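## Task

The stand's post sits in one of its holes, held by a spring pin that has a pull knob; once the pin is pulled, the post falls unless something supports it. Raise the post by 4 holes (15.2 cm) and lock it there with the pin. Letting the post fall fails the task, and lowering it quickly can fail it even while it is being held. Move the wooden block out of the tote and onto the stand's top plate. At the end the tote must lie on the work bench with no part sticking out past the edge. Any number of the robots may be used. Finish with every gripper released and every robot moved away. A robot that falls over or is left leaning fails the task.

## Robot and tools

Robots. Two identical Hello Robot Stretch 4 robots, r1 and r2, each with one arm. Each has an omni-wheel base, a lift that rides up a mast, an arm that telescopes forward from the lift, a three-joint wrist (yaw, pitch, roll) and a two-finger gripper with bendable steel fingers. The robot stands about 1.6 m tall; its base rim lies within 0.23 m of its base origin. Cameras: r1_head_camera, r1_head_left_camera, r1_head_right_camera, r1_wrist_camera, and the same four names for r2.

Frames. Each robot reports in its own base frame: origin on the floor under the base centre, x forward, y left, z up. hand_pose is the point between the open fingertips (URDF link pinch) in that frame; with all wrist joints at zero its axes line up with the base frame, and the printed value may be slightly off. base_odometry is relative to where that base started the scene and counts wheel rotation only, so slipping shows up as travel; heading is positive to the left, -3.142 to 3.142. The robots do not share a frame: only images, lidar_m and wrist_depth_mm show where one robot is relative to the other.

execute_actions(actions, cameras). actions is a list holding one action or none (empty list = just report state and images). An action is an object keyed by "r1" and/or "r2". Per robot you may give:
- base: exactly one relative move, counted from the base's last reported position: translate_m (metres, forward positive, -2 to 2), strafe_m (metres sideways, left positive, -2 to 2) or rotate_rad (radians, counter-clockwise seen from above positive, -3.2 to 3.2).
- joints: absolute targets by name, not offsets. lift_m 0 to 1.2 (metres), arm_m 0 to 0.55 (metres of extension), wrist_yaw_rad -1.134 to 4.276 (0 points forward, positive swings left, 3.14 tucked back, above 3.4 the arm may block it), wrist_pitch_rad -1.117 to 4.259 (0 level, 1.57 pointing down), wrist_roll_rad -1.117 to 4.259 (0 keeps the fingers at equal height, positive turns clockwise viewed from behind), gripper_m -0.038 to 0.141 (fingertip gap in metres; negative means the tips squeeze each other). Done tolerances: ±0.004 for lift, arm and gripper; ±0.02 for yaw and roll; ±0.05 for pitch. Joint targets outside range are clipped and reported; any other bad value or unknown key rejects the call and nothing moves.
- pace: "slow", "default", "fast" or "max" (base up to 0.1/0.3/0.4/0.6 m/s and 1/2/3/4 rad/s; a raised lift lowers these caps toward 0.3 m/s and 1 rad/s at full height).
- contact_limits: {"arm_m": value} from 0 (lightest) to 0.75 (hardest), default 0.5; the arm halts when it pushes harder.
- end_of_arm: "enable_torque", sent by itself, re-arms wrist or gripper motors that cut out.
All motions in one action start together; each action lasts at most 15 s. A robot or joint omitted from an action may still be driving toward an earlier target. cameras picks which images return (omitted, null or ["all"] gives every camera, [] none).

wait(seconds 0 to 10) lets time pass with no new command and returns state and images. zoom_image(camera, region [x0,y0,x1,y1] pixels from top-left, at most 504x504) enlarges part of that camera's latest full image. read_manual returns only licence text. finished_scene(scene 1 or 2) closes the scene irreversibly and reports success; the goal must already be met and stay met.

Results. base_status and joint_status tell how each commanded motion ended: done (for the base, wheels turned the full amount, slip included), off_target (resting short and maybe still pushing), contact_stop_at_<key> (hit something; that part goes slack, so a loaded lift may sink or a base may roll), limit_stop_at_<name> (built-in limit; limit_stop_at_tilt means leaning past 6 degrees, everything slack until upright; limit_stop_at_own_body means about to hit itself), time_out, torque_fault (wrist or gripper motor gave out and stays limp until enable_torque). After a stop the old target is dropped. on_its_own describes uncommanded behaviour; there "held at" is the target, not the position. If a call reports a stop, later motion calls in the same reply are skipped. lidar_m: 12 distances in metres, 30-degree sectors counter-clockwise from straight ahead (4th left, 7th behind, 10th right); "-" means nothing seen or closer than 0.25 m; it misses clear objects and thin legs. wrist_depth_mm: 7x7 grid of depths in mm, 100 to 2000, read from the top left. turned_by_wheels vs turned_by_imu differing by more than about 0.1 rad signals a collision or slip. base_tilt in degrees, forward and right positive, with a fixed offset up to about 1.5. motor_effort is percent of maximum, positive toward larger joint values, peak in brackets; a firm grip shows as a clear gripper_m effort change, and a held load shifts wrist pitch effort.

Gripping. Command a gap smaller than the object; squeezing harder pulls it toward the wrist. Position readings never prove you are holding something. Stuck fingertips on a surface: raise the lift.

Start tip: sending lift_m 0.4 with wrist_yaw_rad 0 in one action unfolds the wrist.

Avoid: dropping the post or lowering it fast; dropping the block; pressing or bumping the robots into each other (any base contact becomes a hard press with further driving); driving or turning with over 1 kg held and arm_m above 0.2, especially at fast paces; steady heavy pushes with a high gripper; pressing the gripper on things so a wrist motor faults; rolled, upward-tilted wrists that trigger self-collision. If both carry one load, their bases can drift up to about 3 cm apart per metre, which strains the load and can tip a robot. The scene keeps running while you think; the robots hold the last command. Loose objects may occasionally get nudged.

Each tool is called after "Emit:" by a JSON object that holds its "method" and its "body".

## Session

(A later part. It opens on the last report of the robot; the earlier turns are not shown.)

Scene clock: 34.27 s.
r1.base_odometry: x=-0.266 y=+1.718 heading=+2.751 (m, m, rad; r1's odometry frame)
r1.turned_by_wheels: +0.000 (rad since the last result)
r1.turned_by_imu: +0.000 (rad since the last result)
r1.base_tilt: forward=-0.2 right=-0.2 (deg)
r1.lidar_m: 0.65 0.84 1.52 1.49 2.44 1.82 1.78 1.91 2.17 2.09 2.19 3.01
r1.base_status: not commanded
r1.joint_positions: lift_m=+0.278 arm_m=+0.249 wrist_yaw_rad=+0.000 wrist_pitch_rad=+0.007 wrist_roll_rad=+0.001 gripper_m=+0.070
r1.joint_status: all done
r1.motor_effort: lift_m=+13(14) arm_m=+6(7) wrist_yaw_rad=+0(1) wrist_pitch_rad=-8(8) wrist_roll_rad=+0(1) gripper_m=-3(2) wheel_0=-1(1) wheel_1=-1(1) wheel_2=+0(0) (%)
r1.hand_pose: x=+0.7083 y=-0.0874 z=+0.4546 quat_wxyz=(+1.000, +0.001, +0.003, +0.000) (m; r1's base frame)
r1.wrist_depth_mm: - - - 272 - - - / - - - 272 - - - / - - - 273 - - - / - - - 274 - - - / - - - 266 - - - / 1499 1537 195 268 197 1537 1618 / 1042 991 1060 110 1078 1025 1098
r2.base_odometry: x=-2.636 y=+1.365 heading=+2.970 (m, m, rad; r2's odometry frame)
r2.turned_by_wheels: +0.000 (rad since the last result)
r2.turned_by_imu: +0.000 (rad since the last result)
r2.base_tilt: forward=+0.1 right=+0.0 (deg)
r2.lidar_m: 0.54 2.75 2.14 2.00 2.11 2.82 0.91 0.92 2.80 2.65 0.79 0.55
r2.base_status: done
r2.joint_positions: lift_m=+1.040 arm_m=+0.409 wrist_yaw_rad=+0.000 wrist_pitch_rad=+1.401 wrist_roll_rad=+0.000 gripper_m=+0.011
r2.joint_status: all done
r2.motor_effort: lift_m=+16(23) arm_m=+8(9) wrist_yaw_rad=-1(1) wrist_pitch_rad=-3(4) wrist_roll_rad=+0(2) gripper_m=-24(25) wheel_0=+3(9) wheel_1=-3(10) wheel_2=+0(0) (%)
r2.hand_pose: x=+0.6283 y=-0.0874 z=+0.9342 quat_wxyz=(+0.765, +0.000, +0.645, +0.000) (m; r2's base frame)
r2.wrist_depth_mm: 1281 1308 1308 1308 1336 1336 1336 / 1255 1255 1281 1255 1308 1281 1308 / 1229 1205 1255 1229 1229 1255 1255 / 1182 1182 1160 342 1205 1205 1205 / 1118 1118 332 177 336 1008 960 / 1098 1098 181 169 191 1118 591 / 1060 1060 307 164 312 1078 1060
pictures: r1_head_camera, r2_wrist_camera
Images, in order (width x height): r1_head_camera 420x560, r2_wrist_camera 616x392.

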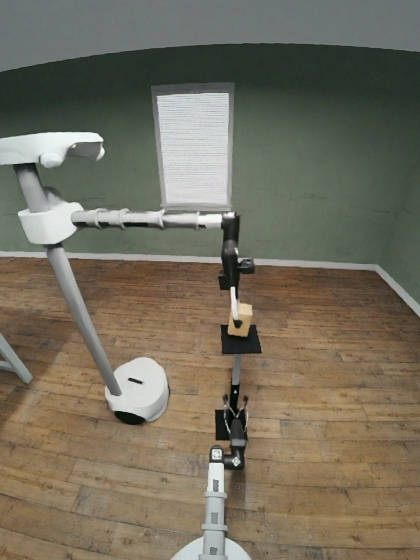

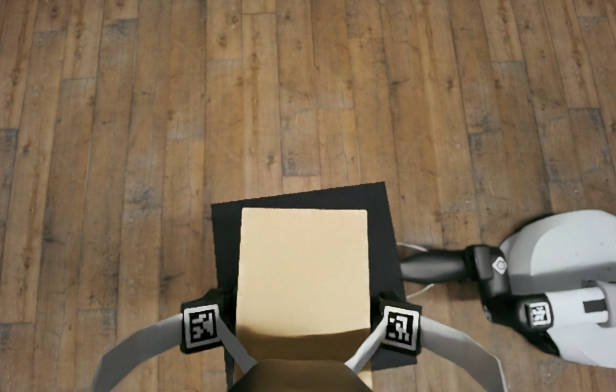

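Emit:
{"method": "execute_actions", "body": {"actions": [{"r2":{"joints":{"lift_m":1.01},"pace":"slow"}}], "cameras": []}}

Emit:
{"method": "execute_actions", "body": {"actions": [{"r2":{"joints":{"gripper_m":0.11}}}], "cameras": []}}

Emit:
{"method": "execute_actions", "body": {"actions": [{"r2":{"joints":{"arm_m":0.0}}}], "cameras": []}}

Emit:
{"method": "execute_actions", "body": {"actions": [{"r2":{"joints":{"lift_m":0.42,"wrist_pitch_rad":0},"pace":"fast"}}], "cameras": ["r2_wrist_camera","r1_head_camera","r1_wrist_camera"]}}

Scene clock: 35.67 s.
r1.base_odometry: x=-0.266 y=+1.718 heading=+2.751 (m, m, rad; r1's odometry frame)
r1.turned_by_wheels: +0.000 (rad since the last result)
r1.turned_by_imu: +0.000 (rad since the last result)
r1.base_tilt: forward=-0.2 right=-0.2 (deg)
r1.lidar_m: 0.68 0.81 1.54 1.51 2.44 1.85 1.78 1.89 2.16 2.10 2.21 3.01
r1.base_status: not commanded
r1.joint_positions: lift_m=+0.278 arm_m=+0.249 wrist_yaw_rad=+0.000 wrist_pitch_rad=+0.007 wrist_roll_rad=+0.001 gripper_m=+0.070
r1.joint_status: not commanded
r1.motor_effort: lift_m=+14(14) arm_m=+6(6) wrist_yaw_rad=+1(1) wrist_pitch_rad=-8(7) wrist_roll_rad=+0(0) gripper_m=-2(4) wheel_0=-1(1) wheel_1=-1(1) wheel_2=+0(0) (%)
r1.hand_pose: x=+0.7083 y=-0.0874 z=+0.4546 quat_wxyz=(+1.000, +0.001, +0.003, +0.000) (m; r1's base frame)
r1.wrist_depth_mm: - - - 272 - - - / - - - 272 - - - / - - - 273 - - - / - - - 272 - - - / - - - 266 - - - / 1499 1499 195 266 198 1618 1618 / 1060 991 1060 110 1078 1008 1098
r2.base_odometry: x=-2.636 y=+1.365 heading=+2.970 (m, m, rad; r2's odometry frame)
r2.turned_by_wheels: +0.000 (rad since the last result)
r2.turned_by_imu: +0.000 (rad since the last result)
r2.base_tilt: forward=+0.1 right=+0.0 (deg)
r2.lidar_m: 0.54 2.77 2.16 1.99 2.13 2.84 0.90 0.94 2.79 2.66 0.77 0.58
r2.base_status: not commanded
r2.joint_positions: lift_m=+1.010 arm_m=+0.409 wrist_yaw_rad=+0.000 wrist_pitch_rad=+1.401 wrist_roll_rad=+0.000 gripper_m=+0.011
r2.joint_status: all done
r2.motor_effort: lift_m=+15(15) arm_m=+8(8) wrist_yaw_rad=-1(1) wrist_pitch_rad=-3(2) wrist_roll_rad=+0(0) gripper_m=-24(23) wheel_0=+4(3) wheel_1=-3(3) wheel_2=+0(0) (%)
r2.hand_pose: x=+0.6283 y=-0.0874 z=+0.9042 quat_wxyz=(+0.765, +0.000, +0.645, +0.000) (m; r2's base frame)
r2.wrist_depth_mm: 1255 1255 1255 1281 1281 1281 1281 / 1229 1255 1229 1255 1255 1281 1255 / 1160 1205 1205 1205 1205 1229 1205 / 1160 1160 1160 310 1138 1182 1160 / 1098 1118 300 177 304 661 917 / 1078 1078 181 170 191 1078 559 / 1042 1042 279 164 282 1060 1060
pictures: none
No camera images: the call's "cameras" was empty. Leave "cameras" out to get every camera's image.

Scene clock: 37.50 s.
r1.base_odometry: x=-0.266 y=+1.718 heading=+2.751 (m, m, rad; r1's odometry frame)
r1.turned_by_wheels: +0.000 (rad since the last result)
r1.turned_by_imu: +0.000 (rad since the last result)
r1.base_tilt: forward=-0.2 right=-0.3 (deg)
r1.lidar_m: 0.65 0.82 1.54 1.50 2.45 1.85 1.79 1.92 2.19 2.11 2.20 3.02
r1.base_status: not commanded
r1.joint_positions: lift_m=+0.278 arm_m=+0.249 wrist_yaw_rad=+0.000 wrist_pitch_rad=+0.007 wrist_roll_rad=+0.001 gripper_m=+0.070
r1.joint_status: not commanded
r1.motor_effort: lift_m=+14(14) arm_m=+6(6) wrist_yaw_rad=+0(1) wrist_pitch_rad=-8(8) wrist_roll_rad=+0(1) gripper_m=-2(4) wheel_0=+0(1) wheel_1=-1(1) wheel_2=+0(0) (%)
r1.hand_pose: x=+0.7083 y=-0.0874 z=+0.4546 quat_wxyz=(+1.000, +0.001, +0.003, +0.000) (m; r1's base frame)
r1.wrist_depth_mm: - - - 272 - - - / - - - 272 - - - / - - - 273 - - - / - - - 273 - - - / - - - 267 - - - / 1499 1499 196 267 197 1576 1576 / 1042 1008 1060 110 1098 1025 1078
r2.base_odometry: x=-2.636 y=+1.365 heading=+2.970 (m, m, rad; r2's odometry frame)
r2.turned_by_wheels: +0.000 (rad since the last result)
r2.turned_by_imu: +0.000 (rad since the last result)
r2.base_tilt: forward=+0.1 right=+0.0 (deg)
r2.lidar_m: 0.53 2.74 2.13 2.00 2.11 2.83 0.91 0.94 2.80 2.66 0.79 0.58
r2.base_status: not commanded
r2.joint_positions: lift_m=+1.010 arm_m=+0.409 wrist_yaw_rad=+0.000 wrist_pitch_rad=+1.401 wrist_roll_rad=+0.000 gripper_m=+0.110
r2.joint_status: all done
r2.motor_effort: lift_m=+15(16) arm_m=+8(8) wrist_yaw_rad=+0(1) wrist_pitch_rad=-2(4) wrist_roll_rad=+0(0) gripper_m=-2(23) wheel_0=+3(3) wheel_1=-3(3) wheel_2=+0(0) (%)
r2.hand_pose: x=+0.6283 y=-0.0874 z=+0.9042 quat_wxyz=(+0.765, +0.000, +0.644, +0.000) (m; r2's base frame)
r2.wrist_depth_mm: 1281 1281 1281 1308 1308 1308 1308 / 1255 1229 1229 1229 1229 1255 1255 / 1205 1182 1205 1205 1205 1205 1229 / 1160 1160 1138 312 1160 1160 1182 / 1118 1118 301 183 304 668 917 / 1078 1078 193 177 201 1078 559 / 1042 1042 285 149 286 1042 1042
pictures: none
No camera images: the call's "cameras" was empty. Leave "cameras" out to get every camera's image.

Scene clock: 39.80 s.
r1.base_odometry: x=-0.266 y=+1.718 heading=+2.751 (m, m, rad; r1's odometry frame)
r1.turned_by_wheels: +0.000 (rad since the last result)
r1.turned_by_imu: +0.000 (rad since the last result)
r1.base_tilt: forward=-0.2 right=-0.2 (deg)
r1.lidar_m: 0.67 0.78 1.53 1.52 2.45 1.83 1.79 1.89 2.18 2.10 2.20 3.01
r1.base_status: not commanded
r1.joint_positions: lift_m=+0.278 arm_m=+0.249 wrist_yaw_rad=+0.000 wrist_pitch_rad=+0.007 wrist_roll_rad=+0.001 gripper_m=+0.070
r1.joint_status: not commanded
r1.motor_effort: lift_m=+14(14) arm_m=+6(6) wrist_yaw_rad=+1(0) wrist_pitch_rad=-8(7) wrist_roll_rad=+1(1) gripper_m=-4(5) wheel_0=-1(0) wheel_1=-1(1) wheel_2=+0(0) (%)
r1.hand_pose: x=+0.7083 y=-0.0874 z=+0.4546 quat_wxyz=(+1.000, +0.001, +0.003, +0.000) (m; r1's base frame)
r1.wrist_depth_mm: - - - 272 - - - / - - - 273 - - - / - - - 273 - - - / - - - 274 - - - / - - - 265 - - - / 1464 1537 195 266 197 1618 1618 / 1042 1008 1078 110 1078 1025 1098
r2.base_odometry: x=-2.636 y=+1.365 heading=+2.970 (m, m, rad; r2's odometry frame)
r2.turned_by_wheels: +0.000 (rad since the last result)
r2.turned_by_imu: +0.000 (rad since the last result)
r2.base_tilt: forward=+0.1 right=-0.1 (deg)
r2.lidar_m: 0.54 2.76 2.12 2.01 2.11 2.82 0.91 0.91 2.80 2.66 0.79 0.56
r2.base_status: not commanded
r2.joint_positions: lift_m=+1.010 arm_m=+0.003 wrist_yaw_rad=+0.000 wrist_pitch_rad=+1.401 wrist_roll_rad=+0.000 gripper_m=+0.110
r2.joint_status: all done
joint sent to its limit — the command would take r2.arm_m past its lower limit, so that joint was sent only as far as its limit.
r2.motor_effort: lift_m=+16(15) arm_m=-8(10) wrist_yaw_rad=+0(1) wrist_pitch_rad=-3(2) wrist_roll_rad=+1(0) gripper_m=-4(3) wheel_0=+3(3) wheel_1=-3(3) wheel_2=+0(0) (%)
r2.hand_pose: x=+0.2225 y=-0.0874 z=+0.9042 quat_wxyz=(+0.765, +0.000, +0.644, +0.000) (m; r2's base frame)
r2.wrist_depth_mm: 1281 1281 1281 1255 1308 1308 1336 / 1229 1229 1255 1229 1229 741 661 / 1182 1182 1182 1160 1205 1205 991 / 1138 1160 1138 1160 1182 1138 991 / 1098 1118 1118 1118 1138 1138 1138 / 1078 1060 878 976 220 1098 1098 / 1042 1042 842 150 1060 1060 1060
pictures: none
No camera images: the call's "cameras" was empty. Leave "cameras" out to get every camera's image.

Scene clock: 42.37 s.
r1.base_odometry: x=-0.266 y=+1.718 heading=+2.751 (m, m, rad; r1's odometry frame)
r1.turned_by_wheels: +0.000 (rad since the last result)
r1.turned_by_imu: -0.001 (rad since the last result)
r1.base_tilt: forward=-0.2 right=-0.1 (deg)
r1.lidar_m: 0.67 0.77 1.53 1.51 2.47 1.85 1.77 1.88 2.16 2.10 2.20 3.01
r1.base_status: not commanded
r1.joint_positions: lift_m=+0.278 arm_m=+0.249 wrist_yaw_rad=+0.000 wrist_pitch_rad=+0.007 wrist_roll_rad=+0.001 gripper_m=+0.070
r1.joint_status: not commanded
r1.motor_effort: lift_m=+14(13) arm_m=+6(6) wrist_yaw_rad=+1(1) wrist_pitch_rad=-7(7) wrist_roll_rad=+1(0) gripper_m=-4(4) wheel_0=-1(0) wheel_1=-1(1) wheel_2=+0(0) (%)
r1.hand_pose: x=+0.7083 y=-0.0874 z=+0.4546 quat_wxyz=(+1.000, +0.001, +0.003, +0.000) (m; r1's base frame)
r1.wrist_depth_mm: - - - 273 - - - / 373 - - 272 - - - / - - - 272 - - - / - - - 274 - - - / - - - 266 - - - / 1499 1576 195 266 197 1576 1618 / 1060 991 1060 110 1078 1008 1098
r2.base_odometry: x=-2.636 y=+1.365 heading=+2.970 (m, m, rad; r2's odometry frame)
r2.turned_by_wheels: +0.000 (rad since the last result)
r2.turned_by_imu: +0.000 (rad since the last result)
r2.base_tilt: forward=+0.0 right=+0.0 (deg)
r2.lidar_m: 0.54 2.73 2.16 2.02 2.11 2.81 0.88 0.93 2.80 2.67 0.80 0.56
r2.base_status: not commanded
r2.joint_positions: lift_m=+0.420 arm_m=+0.003 wrist_yaw_rad=+0.000 wrist_pitch_rad=+0.003 wrist_roll_rad=+0.000 gripper_m=+0.110
r2.joint_status: all done
r2.motor_effort: lift_m=+15(16) arm_m=-8(8) wrist_yaw_rad=-1(0) wrist_pitch_rad=-9(15) wrist_roll_rad=+1(0) gripper_m=-1(3) wheel_0=+4(3) wheel_1=-3(3) wheel_2=+0(0) (%)
r2.hand_pose: x=+0.4622 y=-0.0874 z=+0.5978 quat_wxyz=(+1.000, +0.000, +0.001, +0.000) (m; r2's base frame)
r2.wrist_depth_mm: - - - 373 - - - / - - - 462 - - - / - - - - - - - / - - - - - - - / - - - - - - - / - - - - 220 - - / 1618 1464 1499 149 1397 415 418
pictures: r1_head_camera, r1_wrist_camera, r2_wrist_camera
Images, in order (width x height): r1_head_camera 420x560, r1_wrist_camera 616x392, r2_wrist_camera 616x392.

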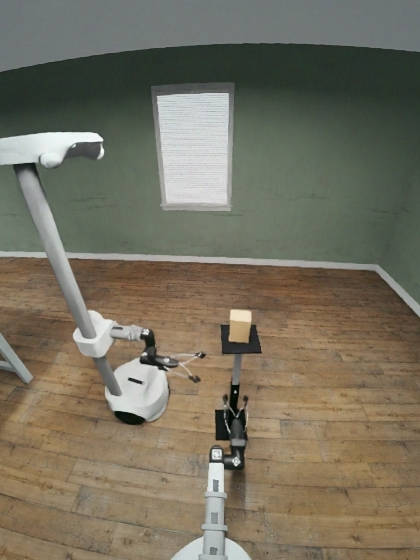

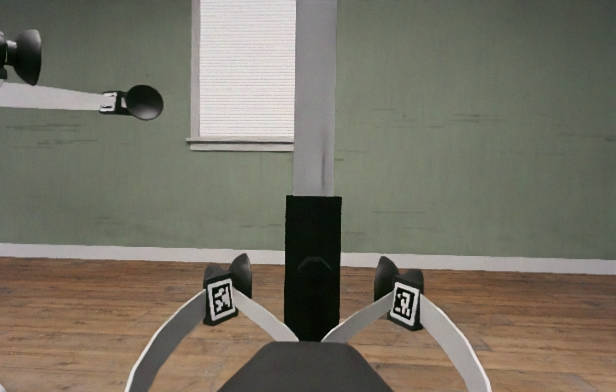

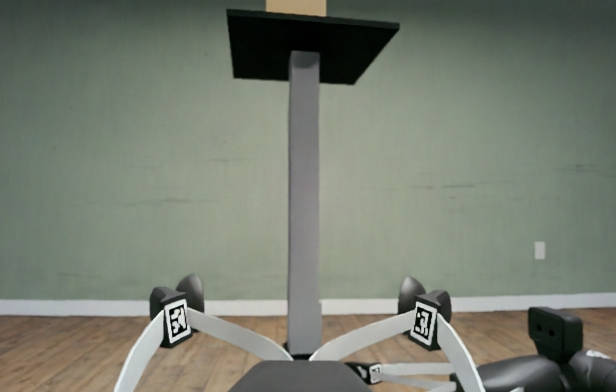

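Emit:
{"method": "execute_actions", "body": {"actions": [{"r1":{"joints":{"gripper_m":-0.01}},"r2":{"joints":{"lift_m":0.30,"wrist_pitch_rad":0.0}}}], "cameras": ["r2_wrist_camera"]}}

Emit:
{"method": "execute_actions", "body": {"actions": [{"r2":{"joints":{"lift_m":0.5}}}], "cameras": []}}

Emit:
{"method": "execute_actions", "body": {"actions": [{"r2":{"joints":{"lift_m":0.605,"arm_m":0.165,"gripper_m":0.06}}}], "cameras": ["r2_wrist_camera","r1_head_camera"]}}

Scene clock: 44.23 s.
r1.base_odometry: x=-0.266 y=+1.718 heading=+2.751 (m, m, rad; r1's odometry frame)
r1.turned_by_wheels: +0.000 (rad since the last result)
r1.turned_by_imu: +0.000 (rad since the last result)
r1.base_tilt: forward=-0.3 right=-0.2 (deg)
r1.lidar_m: 0.68 0.75 1.55 1.52 2.46 1.86 1.78 1.88 2.17 2.09 2.23 3.01
r1.base_status: not commanded
r1.joint_positions: lift_m=+0.278 arm_m=+0.249 wrist_yaw_rad=+0.002 wrist_pitch_rad=+0.007 wrist_roll_rad=+0.001 gripper_m=-0.010
r1.joint_status: all done
r1.motor_effort: lift_m=+14(13) arm_m=+3(6) wrist_yaw_rad=-4(4) wrist_pitch_rad=-9(9) wrist_roll_rad=+0(1) gripper_m=-22(20) wheel_0=-1(1) wheel_1=-1(1) wheel_2=+1(1) (%)
r1.hand_pose: x=+0.7090 y=-0.0869 z=+0.4544 quat_wxyz=(+1.000, +0.001, +0.004, +0.001) (m; r1's base frame)
r1.wrist_depth_mm: - - - - - - - / - - - 271 - - - / - - - 272 - - - / - - - 272 - - - / - - - 265 - - - / 1537 1576 185 229 186 1576 1618 / 1060 991 1060 110 1078 960 1098
r2.base_odometry: x=-2.636 y=+1.365 heading=+2.970 (m, m, rad; r2's odometry frame)
r2.turned_by_wheels: +0.000 (rad since the last result)
r2.turned_by_imu: +0.000 (rad since the last result)
r2.base_tilt: forward=+0.1 right=+0.0 (deg)
r2.lidar_m: 0.54 2.77 2.12 2.02 2.10 2.82 0.88 0.92 2.81 2.66 0.79 0.57
r2.base_status: not commanded
r2.joint_positions: lift_m=+0.300 arm_m=+0.003 wrist_yaw_rad=+0.000 wrist_pitch_rad=+0.003 wrist_roll_rad=+0.000 gripper_m=+0.110
r2.joint_status: all done
r2.motor_effort: lift_m=+15(15) arm_m=-8(8) wrist_yaw_rad=-1(1) wrist_pitch_rad=-9(10) wrist_roll_rad=+0(0) gripper_m=-2(0) wheel_0=+4(3) wheel_1=-3(3) wheel_2=+0(0) (%)
r2.hand_pose: x=+0.4622 y=-0.0874 z=+0.4778 quat_wxyz=(+1.000, +0.000, +0.001, +0.000) (m; r2's base frame)
r2.wrist_depth_mm: - - - - - - - / - - - - - - - / - - - - - - - / - - - - - - - / - - - 421 - - 421 / - 1863 1921 415 221 407 1042 / 1336 1205 1229 149 1255 1229 1397
pictures: r2_wrist_camera
Images, in order (width x height): r2_wrist_camera 616x392.

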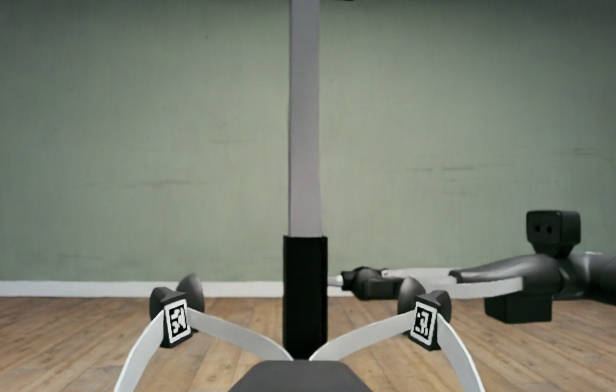

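Scene clock: 46.13 s.
r1.base_odometry: x=-0.266 y=+1.718 heading=+2.751 (m, m, rad; r1's odometry frame)
r1.turned_by_wheels: +0.000 (rad since the last result)
r1.turned_by_imu: +0.000 (rad since the last result)
r1.base_tilt: forward=-0.2 right=-0.2 (deg)
r1.lidar_m: 0.66 0.76 1.54 1.48 2.46 1.85 1.77 1.90 2.18 2.08 2.19 3.00
r1.base_status: not commanded
r1.joint_positions: lift_m=+0.278 arm_m=+0.249 wrist_yaw_rad=+0.002 wrist_pitch_rad=+0.007 wrist_roll_rad=+0.001 gripper_m=-0.009
r1.joint_status: not commanded
r1.motor_effort: lift_m=+14(14) arm_m=+3(3) wrist_yaw_rad=-4(4) wrist_pitch_rad=-9(9) wrist_roll_rad=+1(0) gripper_m=-20(19) wheel_0=-1(1) wheel_1=-1(1) wheel_2=+1(1) (%)
r1.hand_pose: x=+0.7090 y=-0.0869 z=+0.4544 quat_wxyz=(+1.000, +0.001, +0.004, +0.001) (m; r1's base frame)
r1.wrist_depth_mm: - - - - - - - / - - - 271 - - - / - - - 272 - - - / - - - 272 - - - / - - - 265 - - - / 1499 1576 185 229 186 1618 1618 / 1042 976 1060 110 1098 960 1098
r2.base_odometry: x=-2.636 y=+1.365 heading=+2.970 (m, m, rad; r2's odometry frame)
r2.turned_by_wheels: +0.000 (rad since the last result)
r2.turned_by_imu: +0.000 (rad since the last result)
r2.base_tilt: forward=+0.1 right=+0.0 (deg)
r2.lidar_m: 0.53 2.73 2.12 2.02 2.13 2.86 0.91 0.92 2.81 2.66 0.79 0.59
r2.base_status: not commanded
r2.joint_positions: lift_m=+0.500 arm_m=+0.003 wrist_yaw_rad=+0.000 wrist_pitch_rad=+0.003 wrist_roll_rad=+0.000 gripper_m=+0.110
r2.joint_status: all done
r2.motor_effort: lift_m=+23(25) arm_m=-8(8) wrist_yaw_rad=-1(0) wrist_pitch_rad=-9(8) wrist_roll_rad=+1(1) gripper_m=-2(3) wheel_0=+3(4) wheel_1=-3(3) wheel_2=+0(0) (%)
r2.hand_pose: x=+0.4622 y=-0.0874 z=+0.6770 quat_wxyz=(+1.000, +0.000, +0.001, +0.000) (m; r2's base frame)
r2.wrist_depth_mm: - - - 373 - - - / - - - 370 - - - / - - - 418 - - - / - - - - - - - / - - - - - - - / - - - - 220 - - / 1863 1661 1618 149 1708 1661 1863
pictures: none
No camera images: the call's "cameras" was empty. Leave "cameras" out to get every camera's image.

Scene clock: 47.70 s.
r1.base_odometry: x=-0.266 y=+1.718 heading=+2.751 (m, m, rad; r1's odometry frame)
r1.turned_by_wheels: +0.000 (rad since the last result)
r1.turned_by_imu: +0.000 (rad since the last result)
r1.base_tilt: forward=-0.2 right=-0.2 (deg)
r1.lidar_m: 0.66 0.80 1.53 1.51 2.46 1.84 1.78 1.88 2.16 2.08 2.20 3.01
r1.base_status: not commanded
r1.joint_positions: lift_m=+0.278 arm_m=+0.249 wrist_yaw_rad=+0.002 wrist_pitch_rad=+0.007 wrist_roll_rad=+0.001 gripper_m=-0.009
r1.joint_status: not commanded
r1.motor_effort: lift_m=+14(14) arm_m=+3(3) wrist_yaw_rad=-4(4) wrist_pitch_rad=-9(9) wrist_roll_rad=+1(0) gripper_m=-20(20) wheel_0=-1(1) wheel_1=-1(1) wheel_2=+1(1) (%)
r1.hand_pose: x=+0.7090 y=-0.0869 z=+0.4544 quat_wxyz=(+1.000, +0.001, +0.004, +0.001) (m; r1's base frame)
r1.wrist_depth_mm: - - - - - - - / - - - 271 - - - / - - - 272 - - - / - - - 273 - - - / - - - 266 - - - / 1499 1537 186 229 186 1618 1661 / 1042 1008 1060 110 1078 960 1098
r2.base_odometry: x=-2.636 y=+1.365 heading=+2.970 (m, m, rad; r2's odometry frame)
r2.turned_by_wheels: +0.000 (rad since the last result)
r2.turned_by_imu: +0.000 (rad since the last result)
r2.base_tilt: forward=+0.0 right=+0.0 (deg)
r2.lidar_m: 0.54 2.75 2.14 2.01 2.11 2.83 0.88 0.93 2.80 2.66 0.77 0.61
r2.base_status: not commanded
r2.joint_positions: lift_m=+0.605 arm_m=+0.164 wrist_yaw_rad=+0.000 wrist_pitch_rad=+0.002 wrist_roll_rad=+0.000 gripper_m=+0.060
r2.joint_status: all done
r2.motor_effort: lift_m=+24(25) arm_m=+8(8) wrist_yaw_rad=-1(0) wrist_pitch_rad=-7(7) wrist_roll_rad=+0(0) gripper_m=-4(5) wheel_0=+3(4) wheel_1=-3(3) wheel_2=+0(0) (%)
r2.hand_pose: x=+0.6229 y=-0.0874 z=+0.7821 quat_wxyz=(+1.000, +0.000, +0.001, +0.000) (m; r2's base frame)
r2.wrist_depth_mm: - - - 208 - - - / - - - 207 - - - / - - - 205 - - - / - - - 204 - - - / - - - 233 - - - / - - 213 233 216 - - / - 1863 1863 148 1921 - -
pictures: r1_head_camera, r2_wrist_camera
Images, in order (width x height): r1_head_camera 420x560, r2_wrist_camera 616x392.

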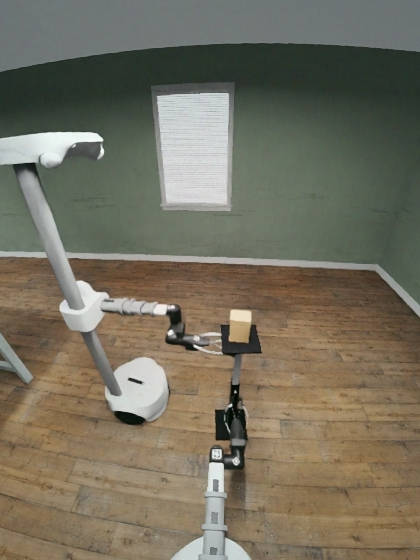

